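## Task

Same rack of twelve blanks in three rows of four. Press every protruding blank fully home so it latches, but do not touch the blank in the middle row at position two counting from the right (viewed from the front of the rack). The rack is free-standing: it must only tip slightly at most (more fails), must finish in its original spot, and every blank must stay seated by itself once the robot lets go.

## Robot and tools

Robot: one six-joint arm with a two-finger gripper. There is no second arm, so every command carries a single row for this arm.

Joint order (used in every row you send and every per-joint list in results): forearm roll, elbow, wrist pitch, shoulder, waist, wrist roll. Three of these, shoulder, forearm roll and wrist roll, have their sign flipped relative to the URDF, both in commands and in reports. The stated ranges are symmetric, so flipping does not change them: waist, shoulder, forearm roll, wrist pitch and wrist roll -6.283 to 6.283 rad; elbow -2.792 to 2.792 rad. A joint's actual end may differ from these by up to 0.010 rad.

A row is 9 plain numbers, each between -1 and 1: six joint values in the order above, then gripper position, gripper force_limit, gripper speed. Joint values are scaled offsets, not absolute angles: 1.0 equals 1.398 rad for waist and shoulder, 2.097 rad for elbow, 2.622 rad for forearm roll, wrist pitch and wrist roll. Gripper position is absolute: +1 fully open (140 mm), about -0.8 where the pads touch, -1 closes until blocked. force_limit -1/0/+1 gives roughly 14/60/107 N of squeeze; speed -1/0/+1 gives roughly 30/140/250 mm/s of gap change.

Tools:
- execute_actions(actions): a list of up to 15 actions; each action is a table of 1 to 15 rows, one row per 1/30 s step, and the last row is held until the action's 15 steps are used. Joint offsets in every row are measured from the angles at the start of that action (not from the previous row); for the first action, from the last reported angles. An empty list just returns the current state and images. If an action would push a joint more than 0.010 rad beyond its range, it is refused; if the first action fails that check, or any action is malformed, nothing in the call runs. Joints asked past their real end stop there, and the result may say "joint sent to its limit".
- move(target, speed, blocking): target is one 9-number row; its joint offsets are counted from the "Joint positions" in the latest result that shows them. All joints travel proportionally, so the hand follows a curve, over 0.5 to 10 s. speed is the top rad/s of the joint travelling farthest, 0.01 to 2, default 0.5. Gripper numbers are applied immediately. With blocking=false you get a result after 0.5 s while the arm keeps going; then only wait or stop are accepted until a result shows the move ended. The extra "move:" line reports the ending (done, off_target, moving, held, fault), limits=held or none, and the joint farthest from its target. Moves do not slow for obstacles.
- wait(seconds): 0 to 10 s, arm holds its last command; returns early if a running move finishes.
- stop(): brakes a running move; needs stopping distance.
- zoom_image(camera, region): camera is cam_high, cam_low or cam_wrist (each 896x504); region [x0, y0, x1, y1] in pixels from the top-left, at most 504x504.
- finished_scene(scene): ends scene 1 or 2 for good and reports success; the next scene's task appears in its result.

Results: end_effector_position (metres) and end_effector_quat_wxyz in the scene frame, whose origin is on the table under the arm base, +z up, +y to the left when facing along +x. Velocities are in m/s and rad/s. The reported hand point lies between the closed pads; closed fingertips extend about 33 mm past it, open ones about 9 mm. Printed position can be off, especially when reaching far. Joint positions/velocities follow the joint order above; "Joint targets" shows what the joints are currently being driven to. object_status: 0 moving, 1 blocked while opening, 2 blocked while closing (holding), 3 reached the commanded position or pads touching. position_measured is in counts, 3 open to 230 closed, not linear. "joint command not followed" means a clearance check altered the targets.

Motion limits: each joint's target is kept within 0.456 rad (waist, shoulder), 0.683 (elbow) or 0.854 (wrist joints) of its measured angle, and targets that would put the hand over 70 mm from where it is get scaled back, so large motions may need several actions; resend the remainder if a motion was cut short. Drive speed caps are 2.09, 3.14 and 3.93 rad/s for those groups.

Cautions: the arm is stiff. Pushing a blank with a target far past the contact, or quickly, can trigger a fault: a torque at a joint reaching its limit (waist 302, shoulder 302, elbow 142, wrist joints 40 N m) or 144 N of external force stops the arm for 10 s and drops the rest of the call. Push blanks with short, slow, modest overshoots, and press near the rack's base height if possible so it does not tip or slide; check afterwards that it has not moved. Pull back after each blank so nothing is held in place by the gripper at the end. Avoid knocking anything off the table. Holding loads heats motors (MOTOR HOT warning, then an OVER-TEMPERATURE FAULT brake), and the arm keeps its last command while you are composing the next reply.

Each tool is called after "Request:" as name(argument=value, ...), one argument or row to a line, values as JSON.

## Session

Request:
execute_actions(
  actions=[],
)

Request:
zoom_image(
  camera="cam_high",
  region=[260, 60, 620, 300],
)

Request:
zoom_image(
  camera="cam_low",
  region=[280, 0, 540, 200],
)

Scene clock: 0.00 s.
end_effector_position=(+0.0472, +0.2534, +0.1904) position_measured=3 object_status=3 end_effector_quat_wxyz=(-0.093, +0.674, +0.727, -0.091) end_effector_velocity=(+0.001, +0.000, +0.000) end_effector_angular_velocity=(+0.000, -0.001, +0.000)
Joint names: [forearm roll, elbow, wrist pitch, shoulder, waist, wrist roll]
Joint positions: [-0.251  2.484  1.091  0.266  1.002 -0.737]
Joint velocities: [ 0.001 -0.001 -0.    -0.    -0.    -0.   ]
Joint targets: [-0.251 2.484 1.091 0.266 1.002 -0.737]

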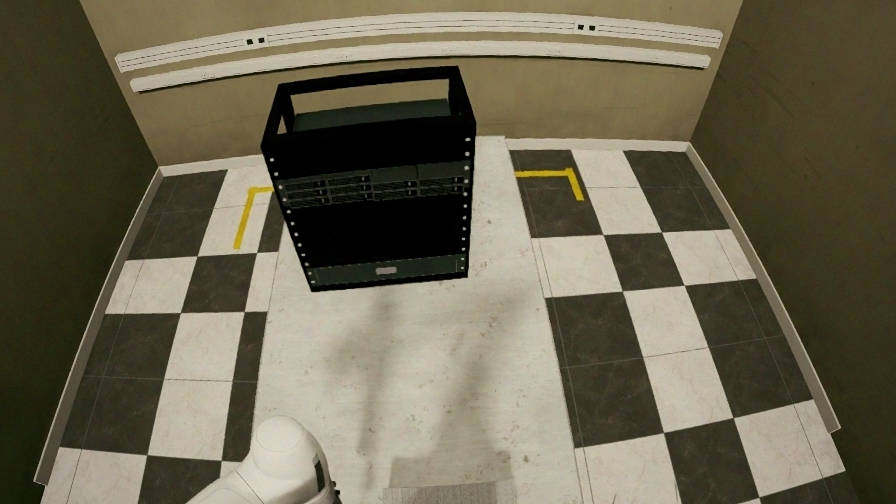

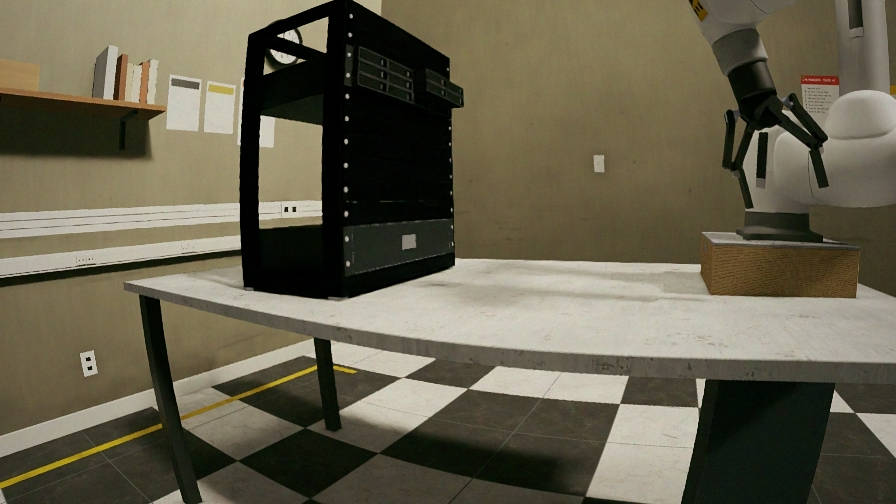

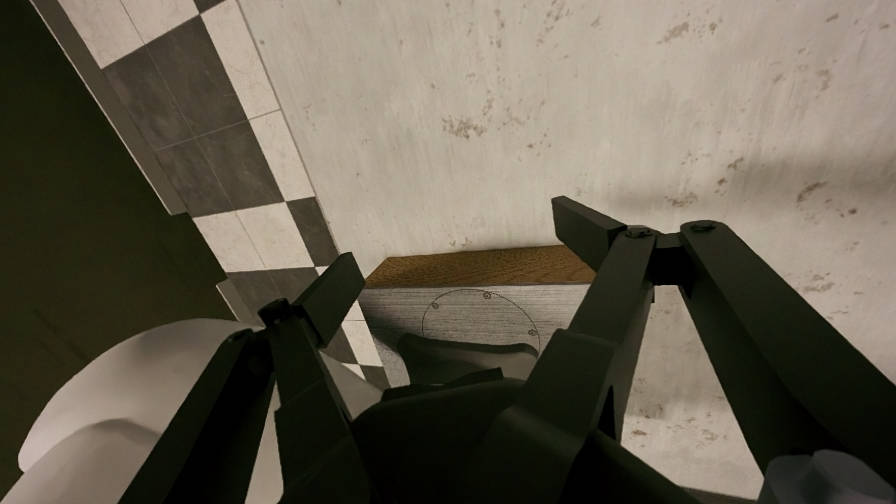

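Region (260, 60, 620, 300) of cam_high's 896x504 image, scaled by 1.400, with more detail than that image has.

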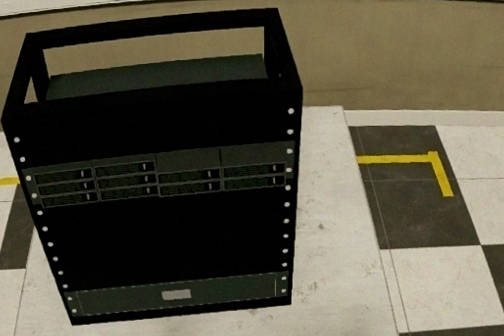

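Region (280, 0, 540, 200) of cam_low's 896x504 image, scaled by 1.938, with more detail than that image has; it fills the top 388 rows of this view, and the rest is white.

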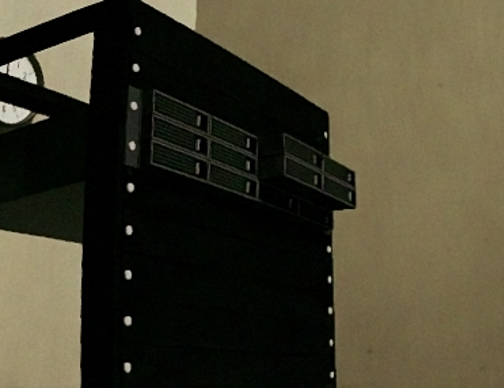

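Request:
move(
  target=[0.096,-0.041,-0.735,-0.197,-0.731,-0.318,-1,0,1],
  speed=1.2,
)

Request:
zoom_image(
  camera="cam_low",
  region=[380, 30, 580, 140],
)

Request:
zoom_image(
  camera="cam_high",
  region=[320, 130, 520, 270],
)

Scene clock: 11.80 s.
end_effector_position=(+0.7099, -0.0119, +0.4645) position_measured=233 object_status=3 end_effector_quat_wxyz=(+0.030, +0.703, -0.020, +0.710) end_effector_velocity=(+0.000, -0.000, +0.000) end_effector_angular_velocity=(-0.001, -0.001, +0.000)
Joint names: [forearm roll, elbow, wrist pitch, shoulder, waist, wrist roll]
Joint positions: [ 0.001  2.398 -0.836 -0.009 -0.02  -1.57 ]
Joint velocities: [ 0.001 -0.    -0.001 -0.    -0.001  0.   ]
Joint targets: [0.001 2.398 -0.836 -0.009 -0.020 -1.571]
move: done; limits=none; farthest joint: the waist, 0.000 radians from its target (1.022 radians at the start)

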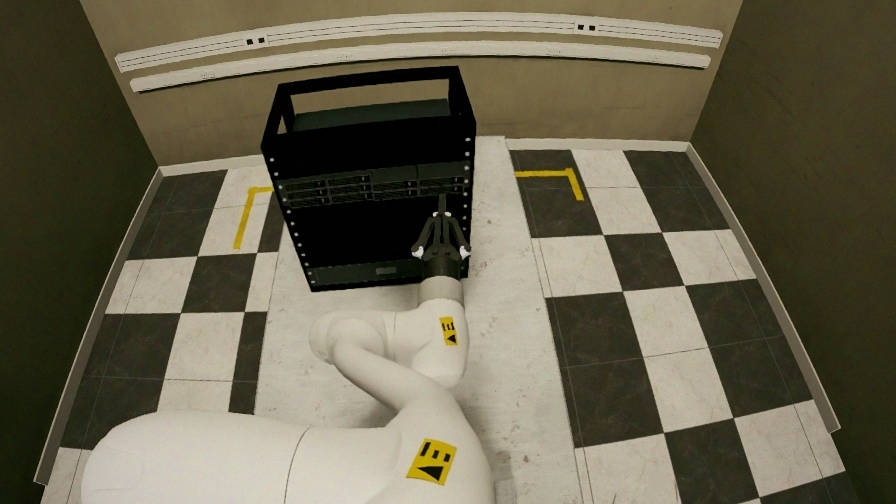

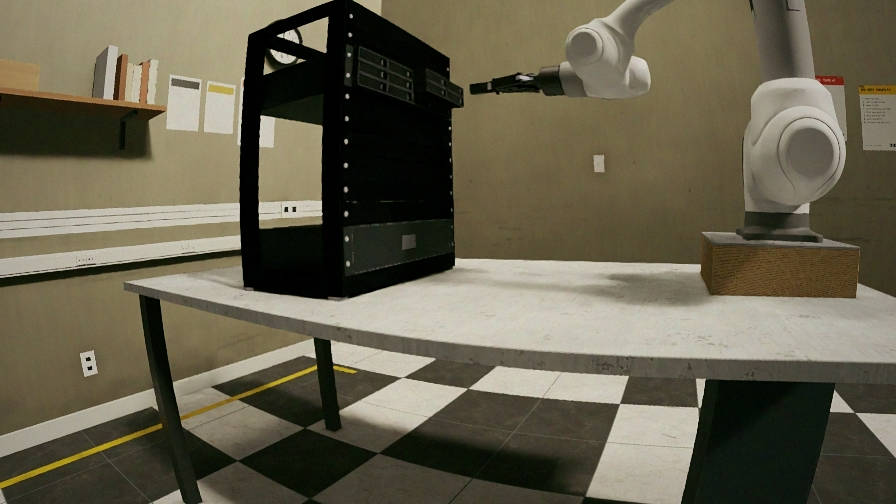

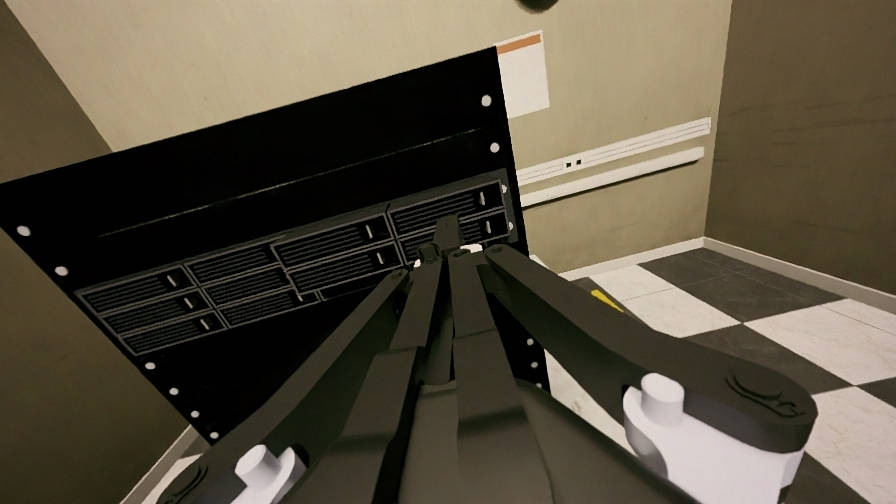

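Region (380, 30, 580, 140) of cam_low's 896x504 image, scaled by 2.520, with more detail than that image has; it fills the top 277 rows of this view, and the rest is white.

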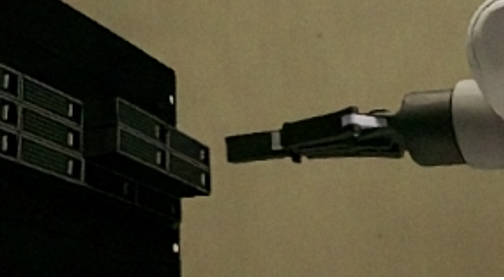

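Region (320, 130, 520, 270) of cam_high's 896x504 image, scaled by 2.520, with more detail than that image has; it fills the top 353 rows of this view, and the rest is white.

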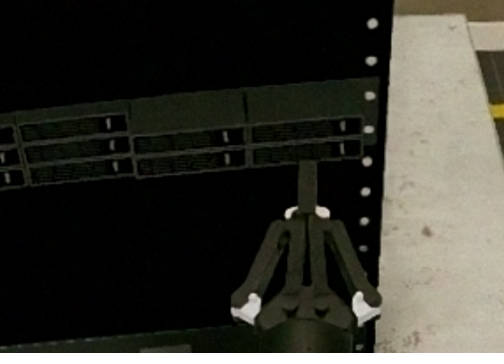

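Request:
move(
  target=[0,-0.0443,-0.004,-0.0745,0.006,0,-1,0,1],
  speed=0.06,
)

Request:
zoom_image(
  camera="cam_low",
  region=[390, 50, 510, 130],
)

Request:
zoom_image(
  camera="cam_high",
  region=[320, 130, 520, 270],
)

Scene clock: 17.93 s.
end_effector_position=(+0.7696, -0.0099, +0.4567) position_measured=233 object_status=3 end_effector_quat_wxyz=(+0.027, +0.704, -0.017, +0.710) end_effector_velocity=(+0.001, -0.000, +0.001) end_effector_angular_velocity=(-0.001, -0.001, -0.000)
Joint names: [forearm roll, elbow, wrist pitch, shoulder, waist, wrist roll]
Joint positions: [ 0.001  2.306 -0.846 -0.113 -0.012 -1.571]
Joint velocities: [-0.    -0.002  0.    -0.001 -0.     0.001]
Joint targets: [0.001 2.305 -0.846 -0.113 -0.012 -1.570]
move: done; limits=none; farthest joint: the wrist roll, 0.001 radians from its target (0.001 radians at the start)

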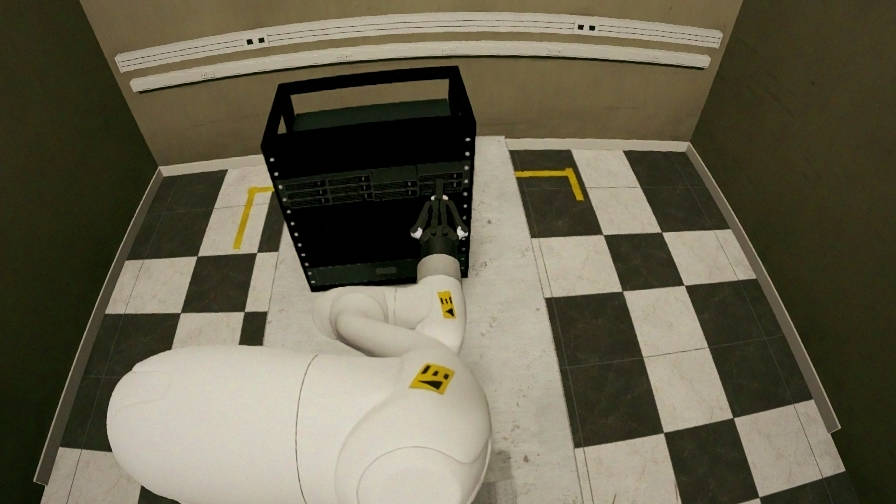

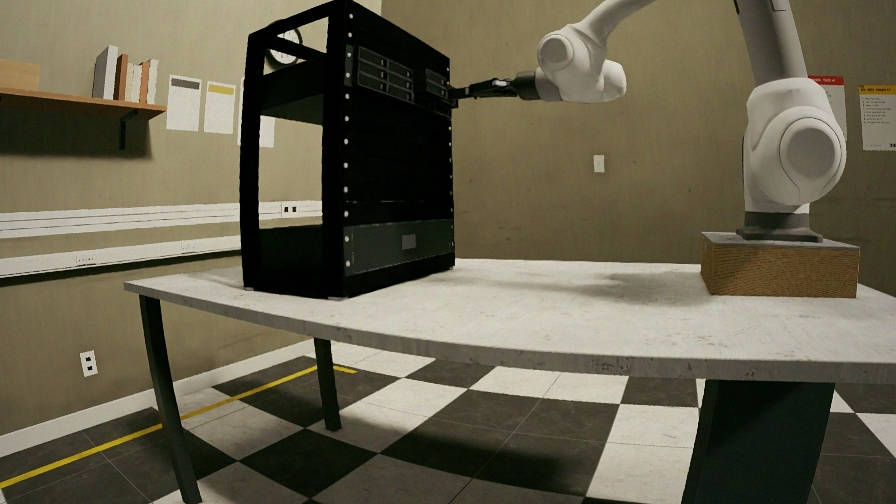

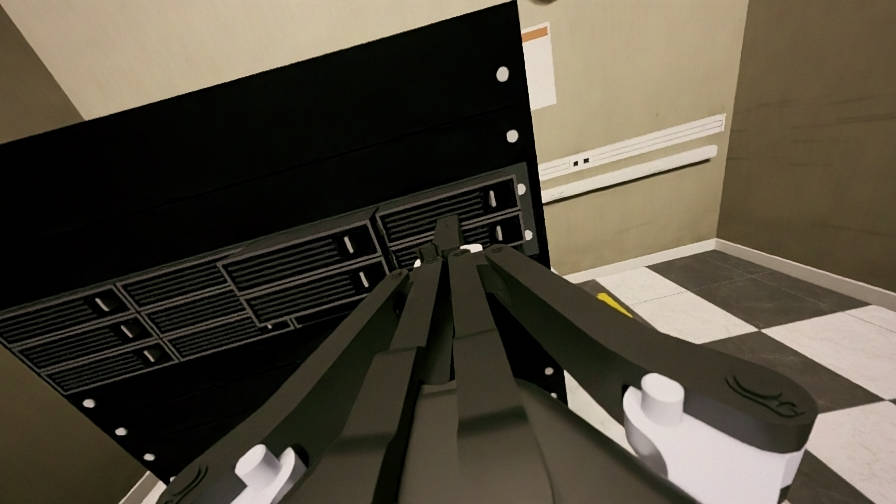

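Region (390, 50, 510, 130) of cam_low's 896x504 image, scaled by 4.200, with more detail than that image has.

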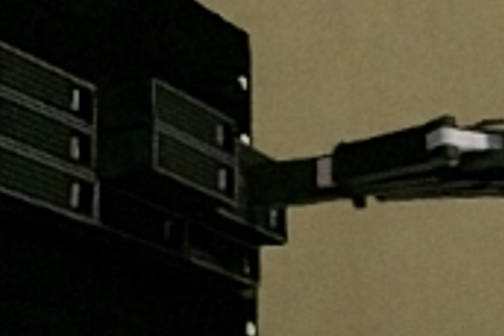

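Region (320, 130, 520, 270) of cam_high's 896x504 image, scaled by 2.520, with more detail than that image has; it fills the top 353 rows of this view, and the rest is white.

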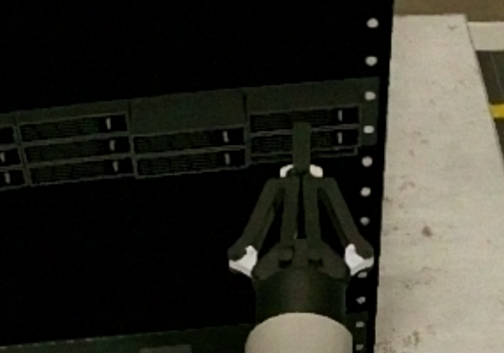

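Request:
move(
  target=[0,-0.0115,0.0015,-0.0141,0,0,-1,0,1],
  speed=0.025,
)

Request:
zoom_image(
  camera="cam_wrist",
  region=[360, 150, 560, 280],
)

Request:
zoom_image(
  camera="cam_low",
  region=[390, 50, 510, 130],
)

Scene clock: 23.87 s.
end_effector_position=(+0.7835, -0.0107, +0.4571) position_measured=233 object_status=3 end_effector_quat_wxyz=(+0.027, +0.704, -0.017, +0.710) end_effector_velocity=(+0.001, -0.000, -0.000) end_effector_angular_velocity=(+0.000, -0.000, +0.000)
Joint names: [forearm roll, elbow, wrist pitch, shoulder, waist, wrist roll]
Joint positions: [ 0.001  2.281 -0.842 -0.133 -0.012 -1.57 ]
Joint velocities: [ 0.001 -0.001 -0.    -0.001 -0.    -0.001]
Joint targets: [0.001 2.281 -0.842 -0.133 -0.012 -1.571]
move: done; limits=none; farthest joint: the wrist roll, 0.001 radians from its target (0.001 radians at the start)

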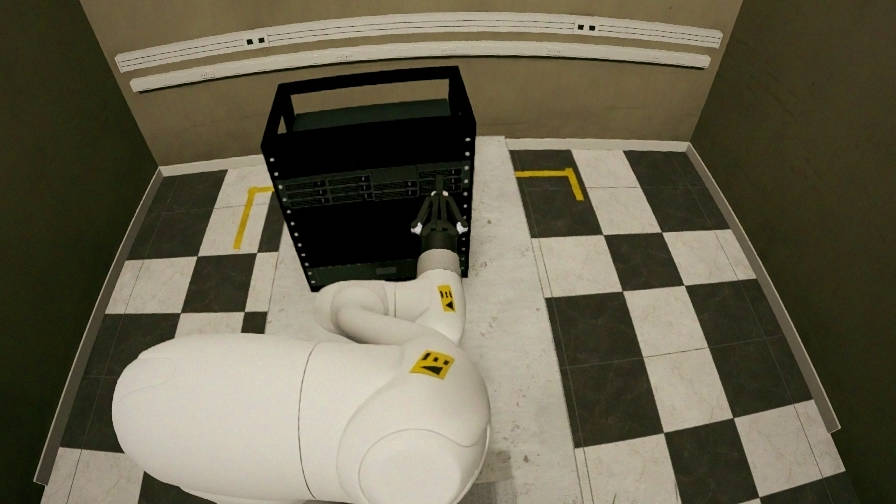

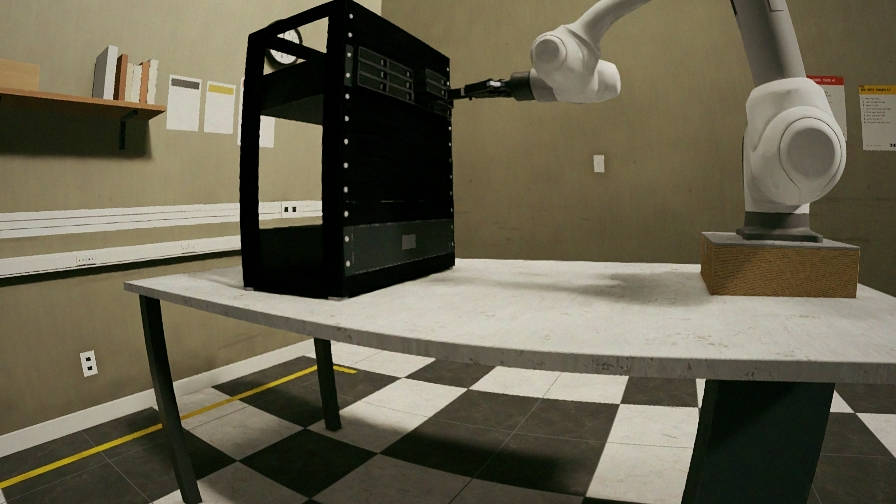

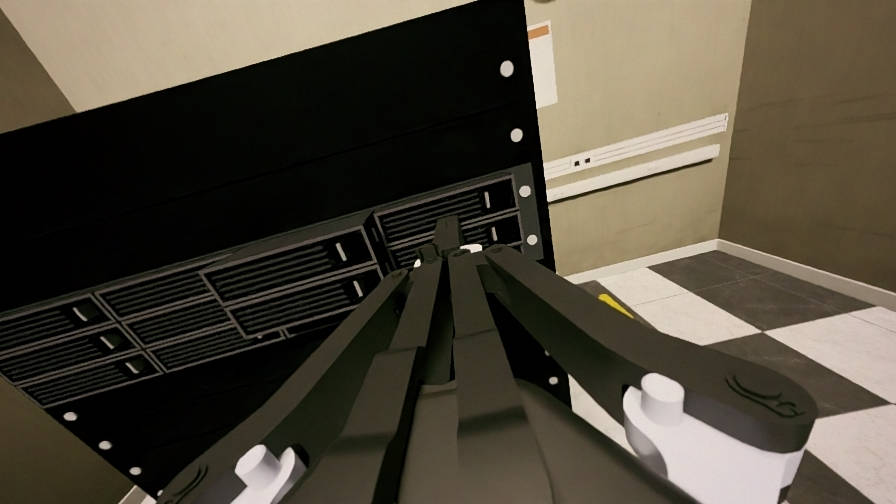

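Region (360, 150, 560, 280) of cam_wrist's 896x504 image, scaled by 2.520, with more detail than that image has; it fills the top 328 rows of this view, and the rest is white.

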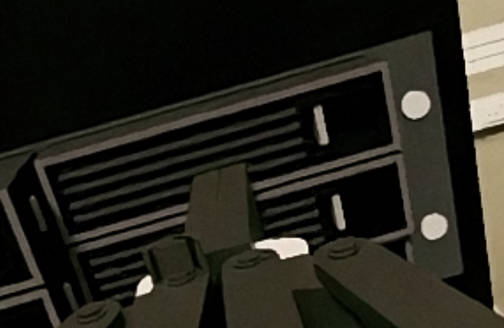

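Region (390, 50, 510, 130) of cam_low's 896x504 image, scaled by 4.200, with more detail than that image has.

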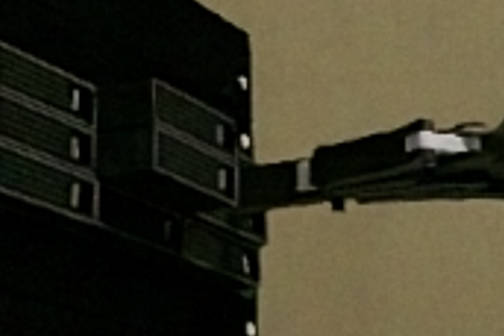

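Request:
move(
  target=[0,-0.0029,0.0004,-0.0035,0,0,-1,0,1],
  speed=0.01,
)

Request:
zoom_image(
  camera="cam_low",
  region=[390, 50, 510, 130],
)

Scene clock: 27.83 s.
end_effector_position=(+0.7870, -0.0110, +0.4572) position_measured=233 object_status=3 end_effector_quat_wxyz=(+0.027, +0.704, -0.017, +0.710) end_effector_velocity=(+0.000, -0.000, -0.000) end_effector_angular_velocity=(-0.001, +0.001, -0.000)
Joint names: [forearm roll, elbow, wrist pitch, shoulder, waist, wrist roll]
Joint positions: [ 0.001  2.275 -0.841 -0.138 -0.012 -1.571]
Joint velocities: [-0.    -0.     0.001 -0.    -0.     0.001]
Joint targets: [0.001 2.275 -0.841 -0.138 -0.012 -1.570]
move: done; limits=none; farthest joint: the elbow, 0.001 radians from its target (0.006 radians at the start)

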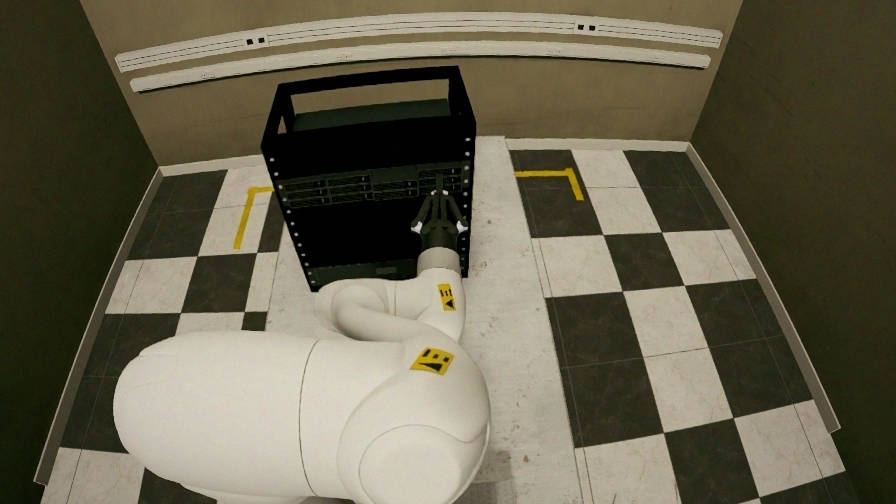

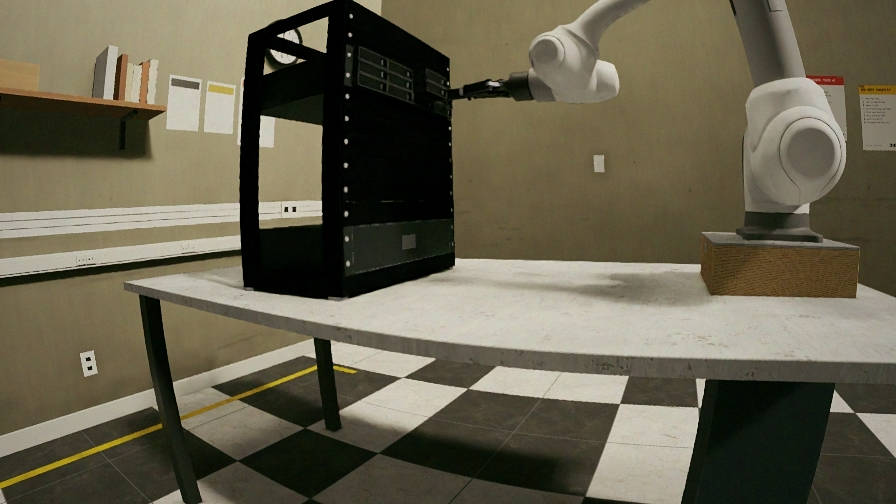

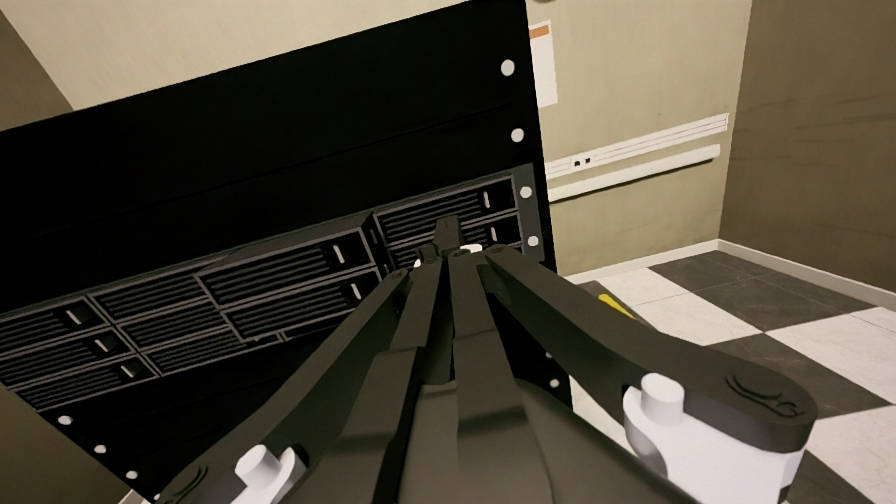

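Region (390, 50, 510, 130) of cam_low's 896x504 image, scaled by 4.200, with more detail than that image has.

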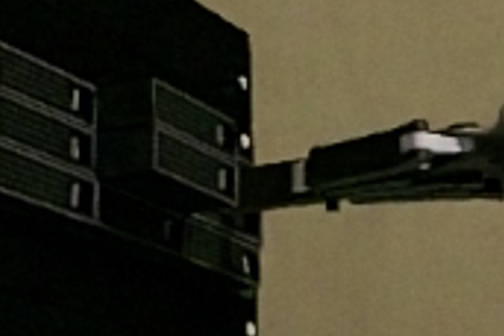

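Request:
move(
  target=[0,-0.0016,0,-0.002,0,0,-1,0,1],
  speed=0.01,
)

Scene clock: 30.30 s.
end_effector_position=(+0.7889, -0.0111, +0.4574) position_measured=233 object_status=3 end_effector_quat_wxyz=(+0.027, +0.703, -0.017, +0.710) end_effector_velocity=(-0.000, +0.000, -0.001) end_effector_angular_velocity=(+0.000, +0.002, +0.000)
Joint names: [forearm roll, elbow, wrist pitch, shoulder, waist, wrist roll]
Joint positions: [ 0.001  2.272 -0.841 -0.14  -0.012 -1.571]
Joint velocities: [ 0.     0.001  0.    -0.    -0.    -0.   ]
Joint targets: [0.001 2.272 -0.841 -0.141 -0.012 -1.571]
move: done; limits=none; farthest joint: the waist, 0.000 radians from its target (0.000 radians at the start)

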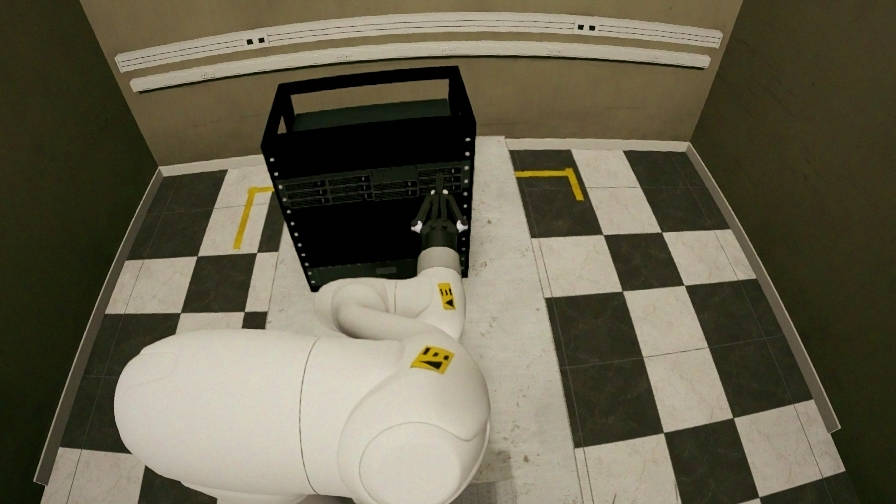

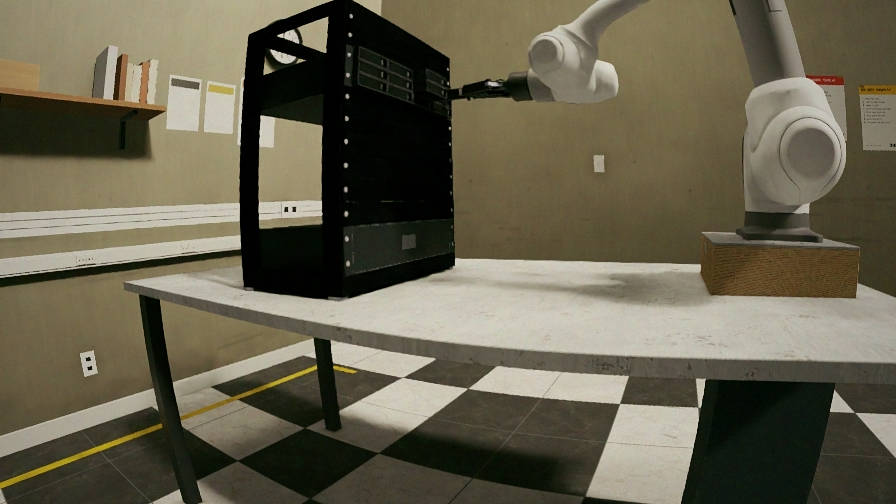

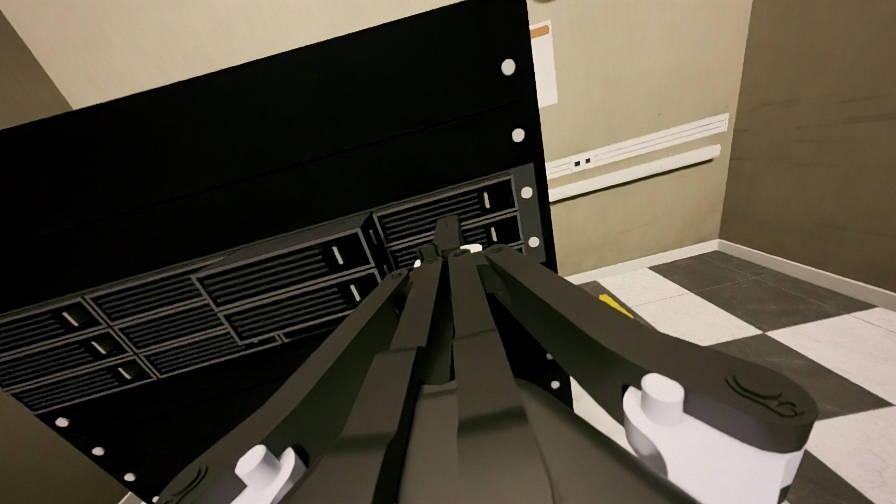

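Request:
move(
  target=[0,-0.0013,0.0003,-0.0016,0,0,-1,0,1],
  speed=0.01,
)

Scene clock: 32.60 s.
end_effector_position=(+0.7904, -0.0112, +0.4573) position_measured=233 object_status=3 end_effector_quat_wxyz=(+0.027, +0.703, -0.017, +0.710) end_effector_velocity=(+0.001, -0.001, -0.000) end_effector_angular_velocity=(+0.001, +0.001, -0.002)
Joint names: [forearm roll, elbow, wrist pitch, shoulder, waist, wrist roll]
Joint positions: [ 0.001  2.27  -0.841 -0.143 -0.012 -1.571]
Joint velocities: [-0.002 -0.001  0.001 -0.001 -0.     0.001]
Joint targets: [0.001 2.269 -0.841 -0.143 -0.012 -1.571]
move: done; limits=none; farthest joint: the waist, 0.000 radians from its target (0.000 radians at the start)

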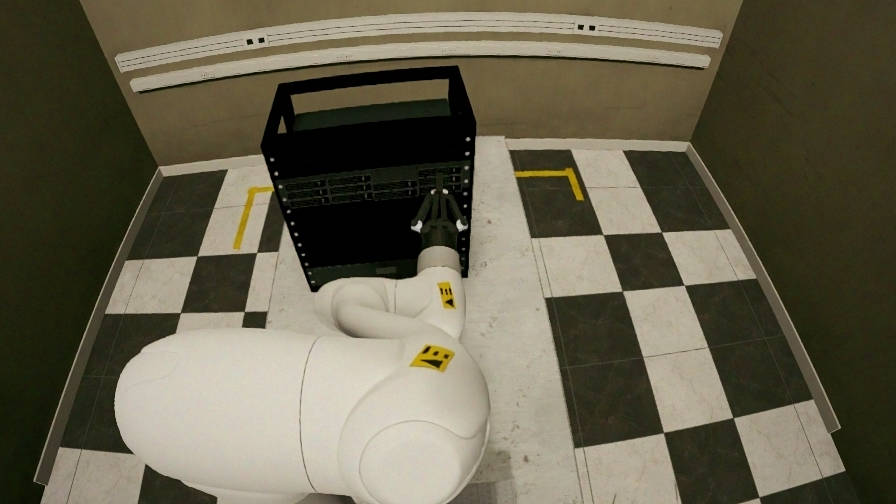

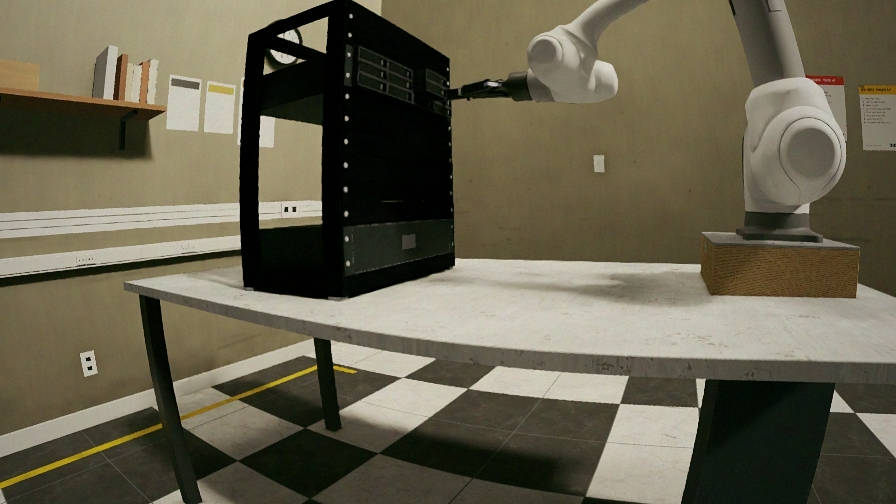

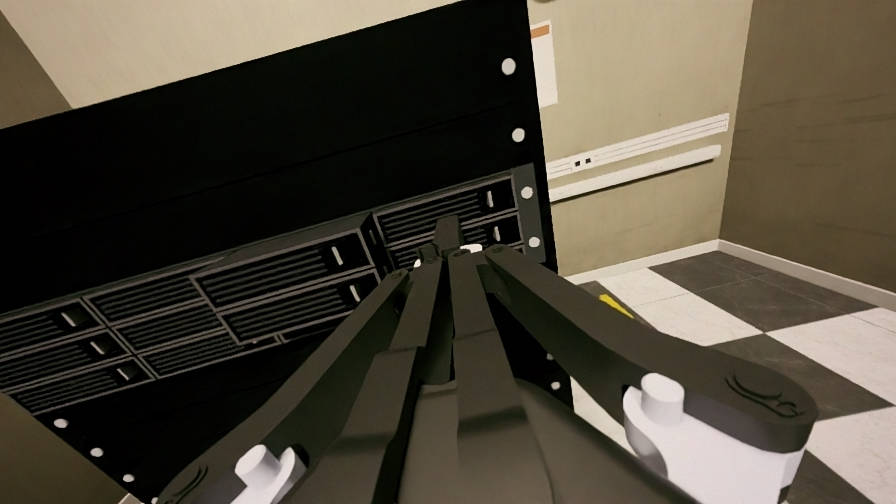

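Request:
move(
  target=[0,0.051,0.017,0.109,0,0,-1,0,1],
  speed=0.25,
)

Request:
move(
  target=[0,-0.006,0,-0.009,0.097,0,-1,0,1],
  speed=0.3,
)

Request:
zoom_image(
  camera="cam_low",
  region=[390, 40, 510, 120],
)

Scene clock: 41.83 s.
end_effector_position=(+0.7148, -0.0060, +0.4804) position_measured=233 object_status=3 end_effector_quat_wxyz=(+0.027, +0.703, -0.017, +0.710) end_effector_velocity=(-0.001, +0.000, -0.000) end_effector_angular_velocity=(-0.000, +0.000, +0.001)
Joint names: [forearm roll, elbow, wrist pitch, shoulder, waist, wrist roll]
Joint positions: [ 0.001  2.376 -0.796  0.01  -0.012 -1.571]
Joint velocities: [ 0.001  0.001 -0.     0.001  0.    -0.   ]
Joint targets: [0.001 2.376 -0.796 0.010 -0.012 -1.571]
move: done; limits=none; farthest joint: the elbow, 0.001 radians from its target (0.108 radians at the start)

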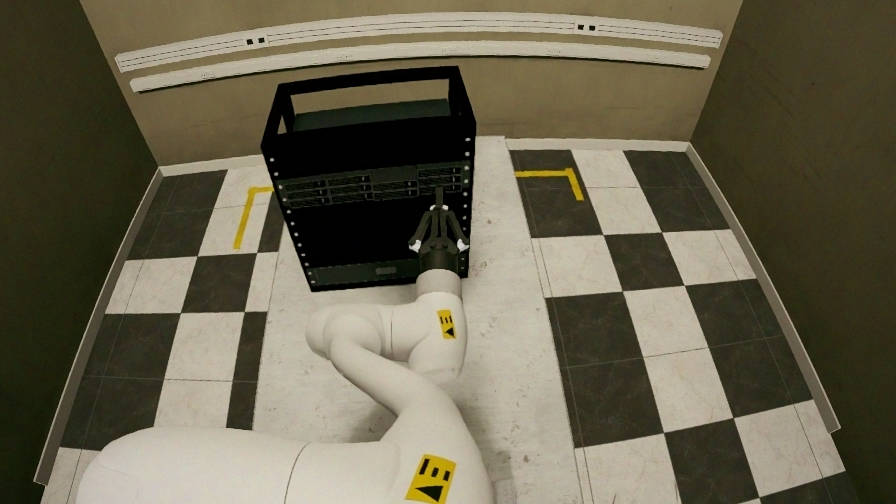

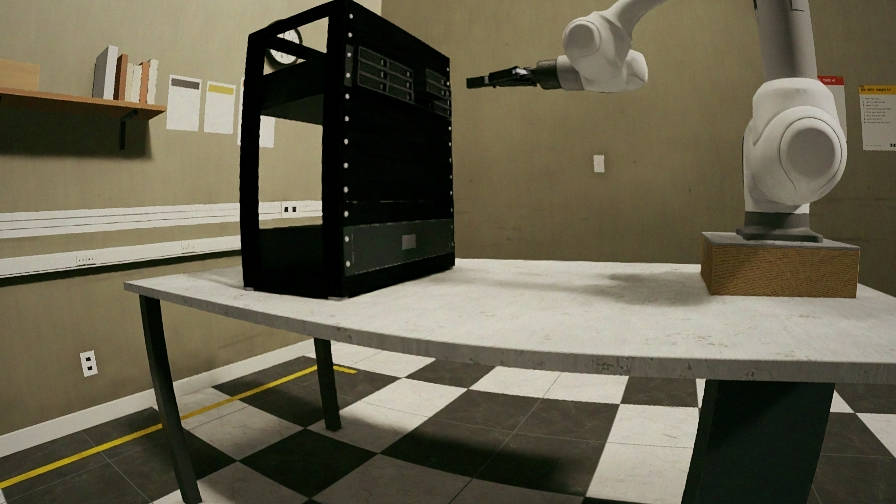

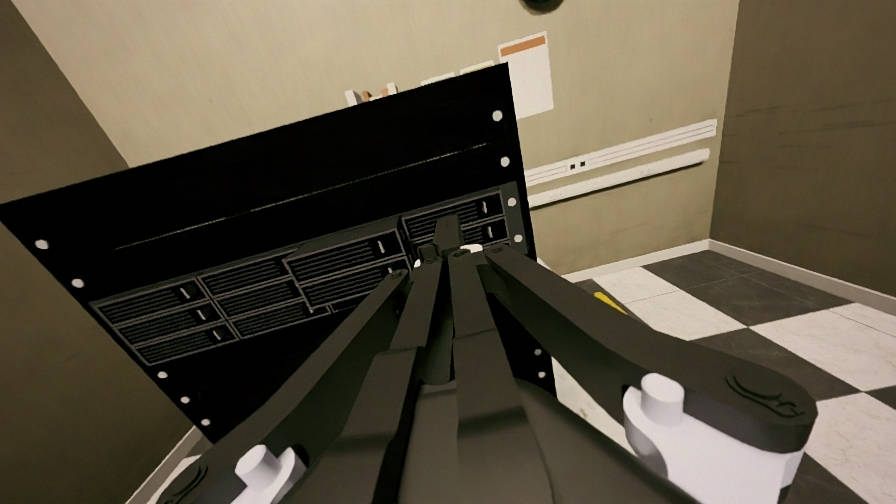

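Scene clock: 42.73 s.
end_effector_position=(+0.7175, +0.0917, +0.4791) position_measured=233 object_status=3 end_effector_quat_wxyz=(-0.020, +0.703, +0.031, +0.710) end_effector_velocity=(-0.000, +0.001, -0.001) end_effector_angular_velocity=(-0.001, +0.001, +0.001)
Joint names: [forearm roll, elbow, wrist pitch, shoulder, waist, wrist roll]
Joint positions: [ 0.001  2.364 -0.796 -0.003  0.124 -1.571]
Joint velocities: [ 0.     0.001 -0.    -0.     0.001  0.001]
Joint targets: [0.001 2.364 -0.796 -0.003 0.124 -1.571]
move: done; limits=none; farthest joint: the waist, 0.000 radians from its target (0.135 radians at the start)

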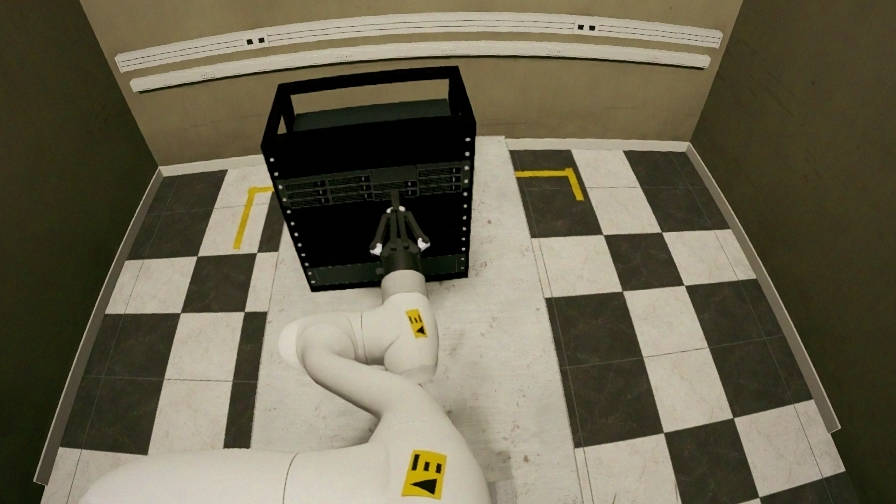

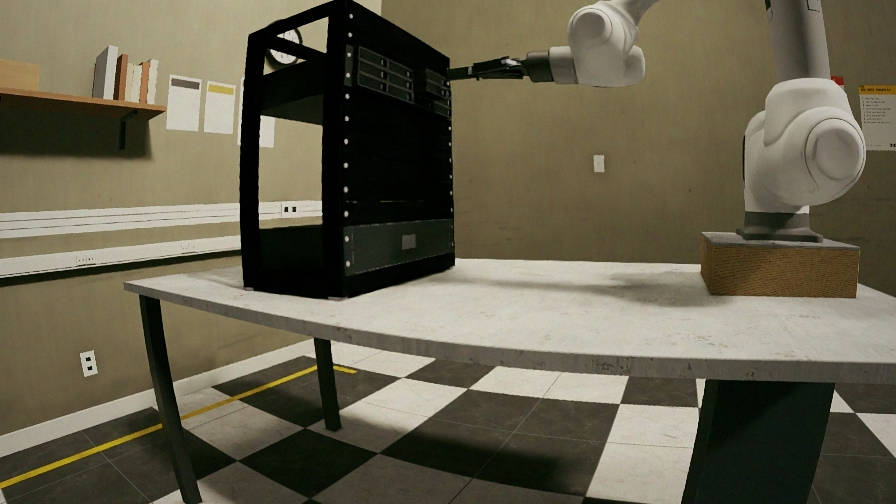

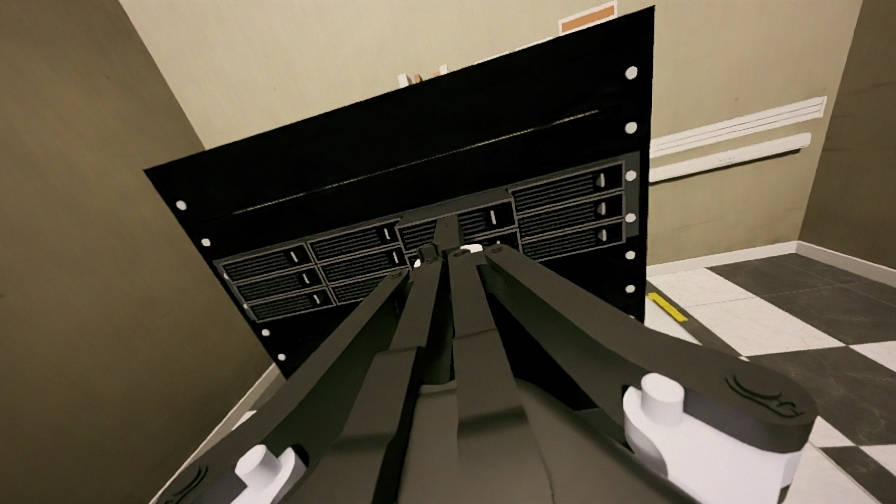

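Region (390, 40, 510, 120) of cam_low's 896x504 image, scaled by 4.200, with more detail than that image has.

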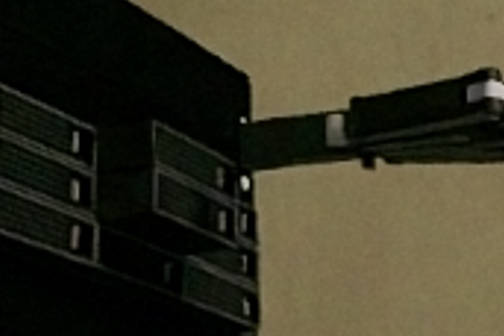

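Request:
move(
  target=[0,-0.029,0.001,-0.042,0,0,-1,0,1],
  speed=0.04,
)

Request:
zoom_image(
  camera="cam_low",
  region=[390, 40, 510, 120],
)

Scene clock: 47.43 s.
end_effector_position=(+0.7546, +0.0943, +0.4789) position_measured=233 object_status=3 end_effector_quat_wxyz=(-0.020, +0.704, +0.031, +0.710) end_effector_velocity=(+0.001, -0.000, -0.000) end_effector_angular_velocity=(-0.001, +0.001, -0.001)
Joint names: [forearm roll, elbow, wrist pitch, shoulder, waist, wrist roll]
Joint positions: [ 0.001  2.303 -0.794 -0.062  0.124 -1.571]
Joint velocities: [-0.    -0.001  0.001 -0.001 -0.     0.002]
Joint targets: [0.001 2.303 -0.793 -0.062 0.124 -1.571]
move: done; limits=none; farthest joint: the waist, 0.000 radians from its target (0.000 radians at the start)

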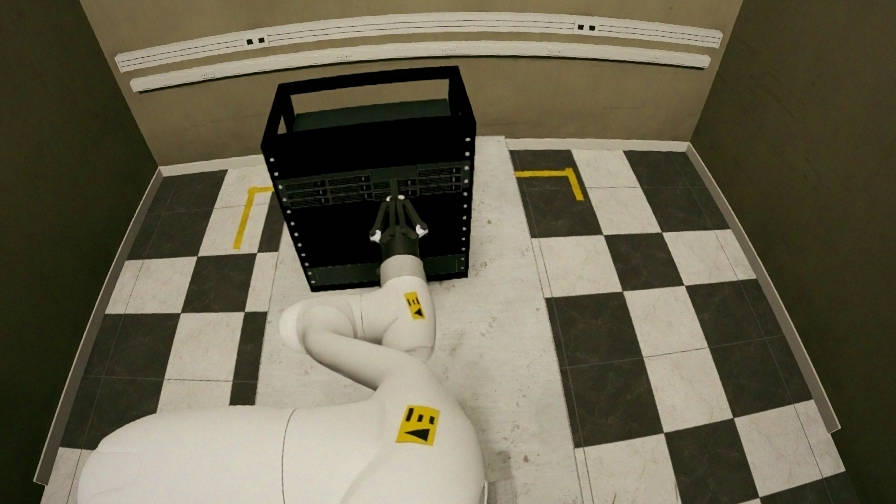

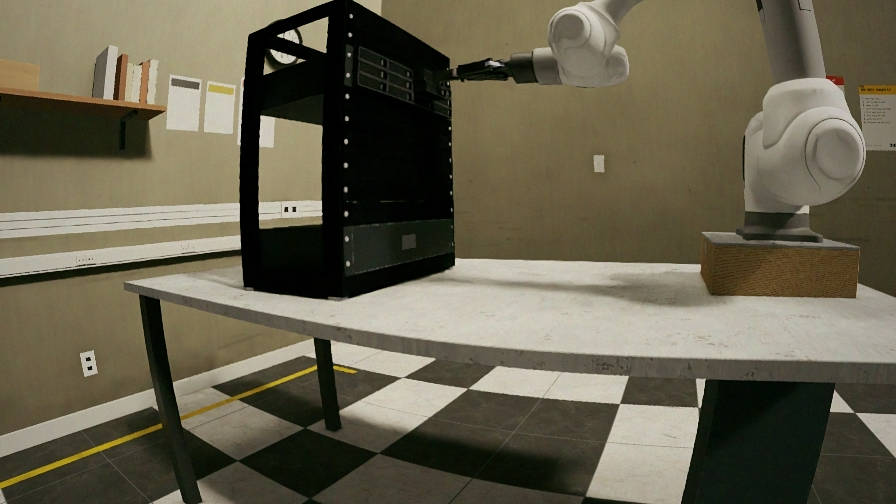

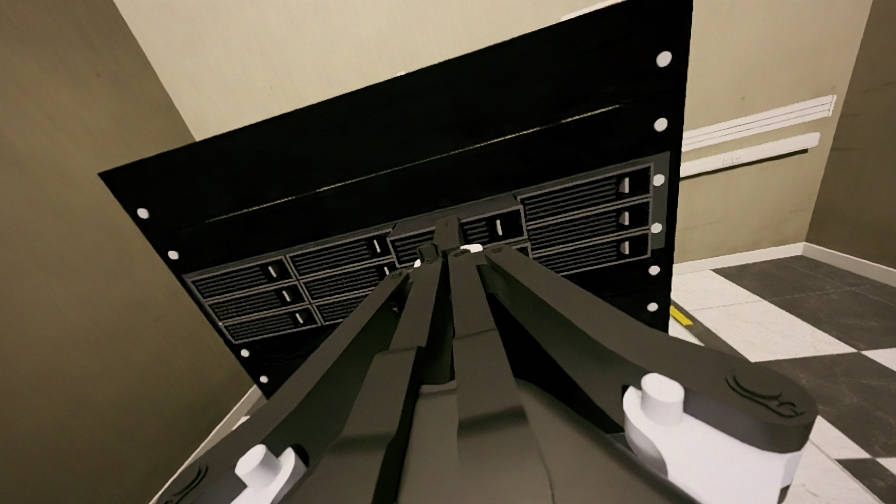

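Region (390, 40, 510, 120) of cam_low's 896x504 image, scaled by 4.200, with more detail than that image has.

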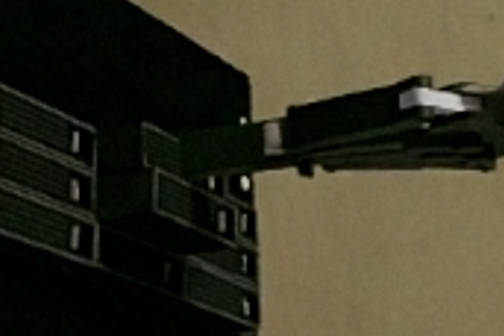

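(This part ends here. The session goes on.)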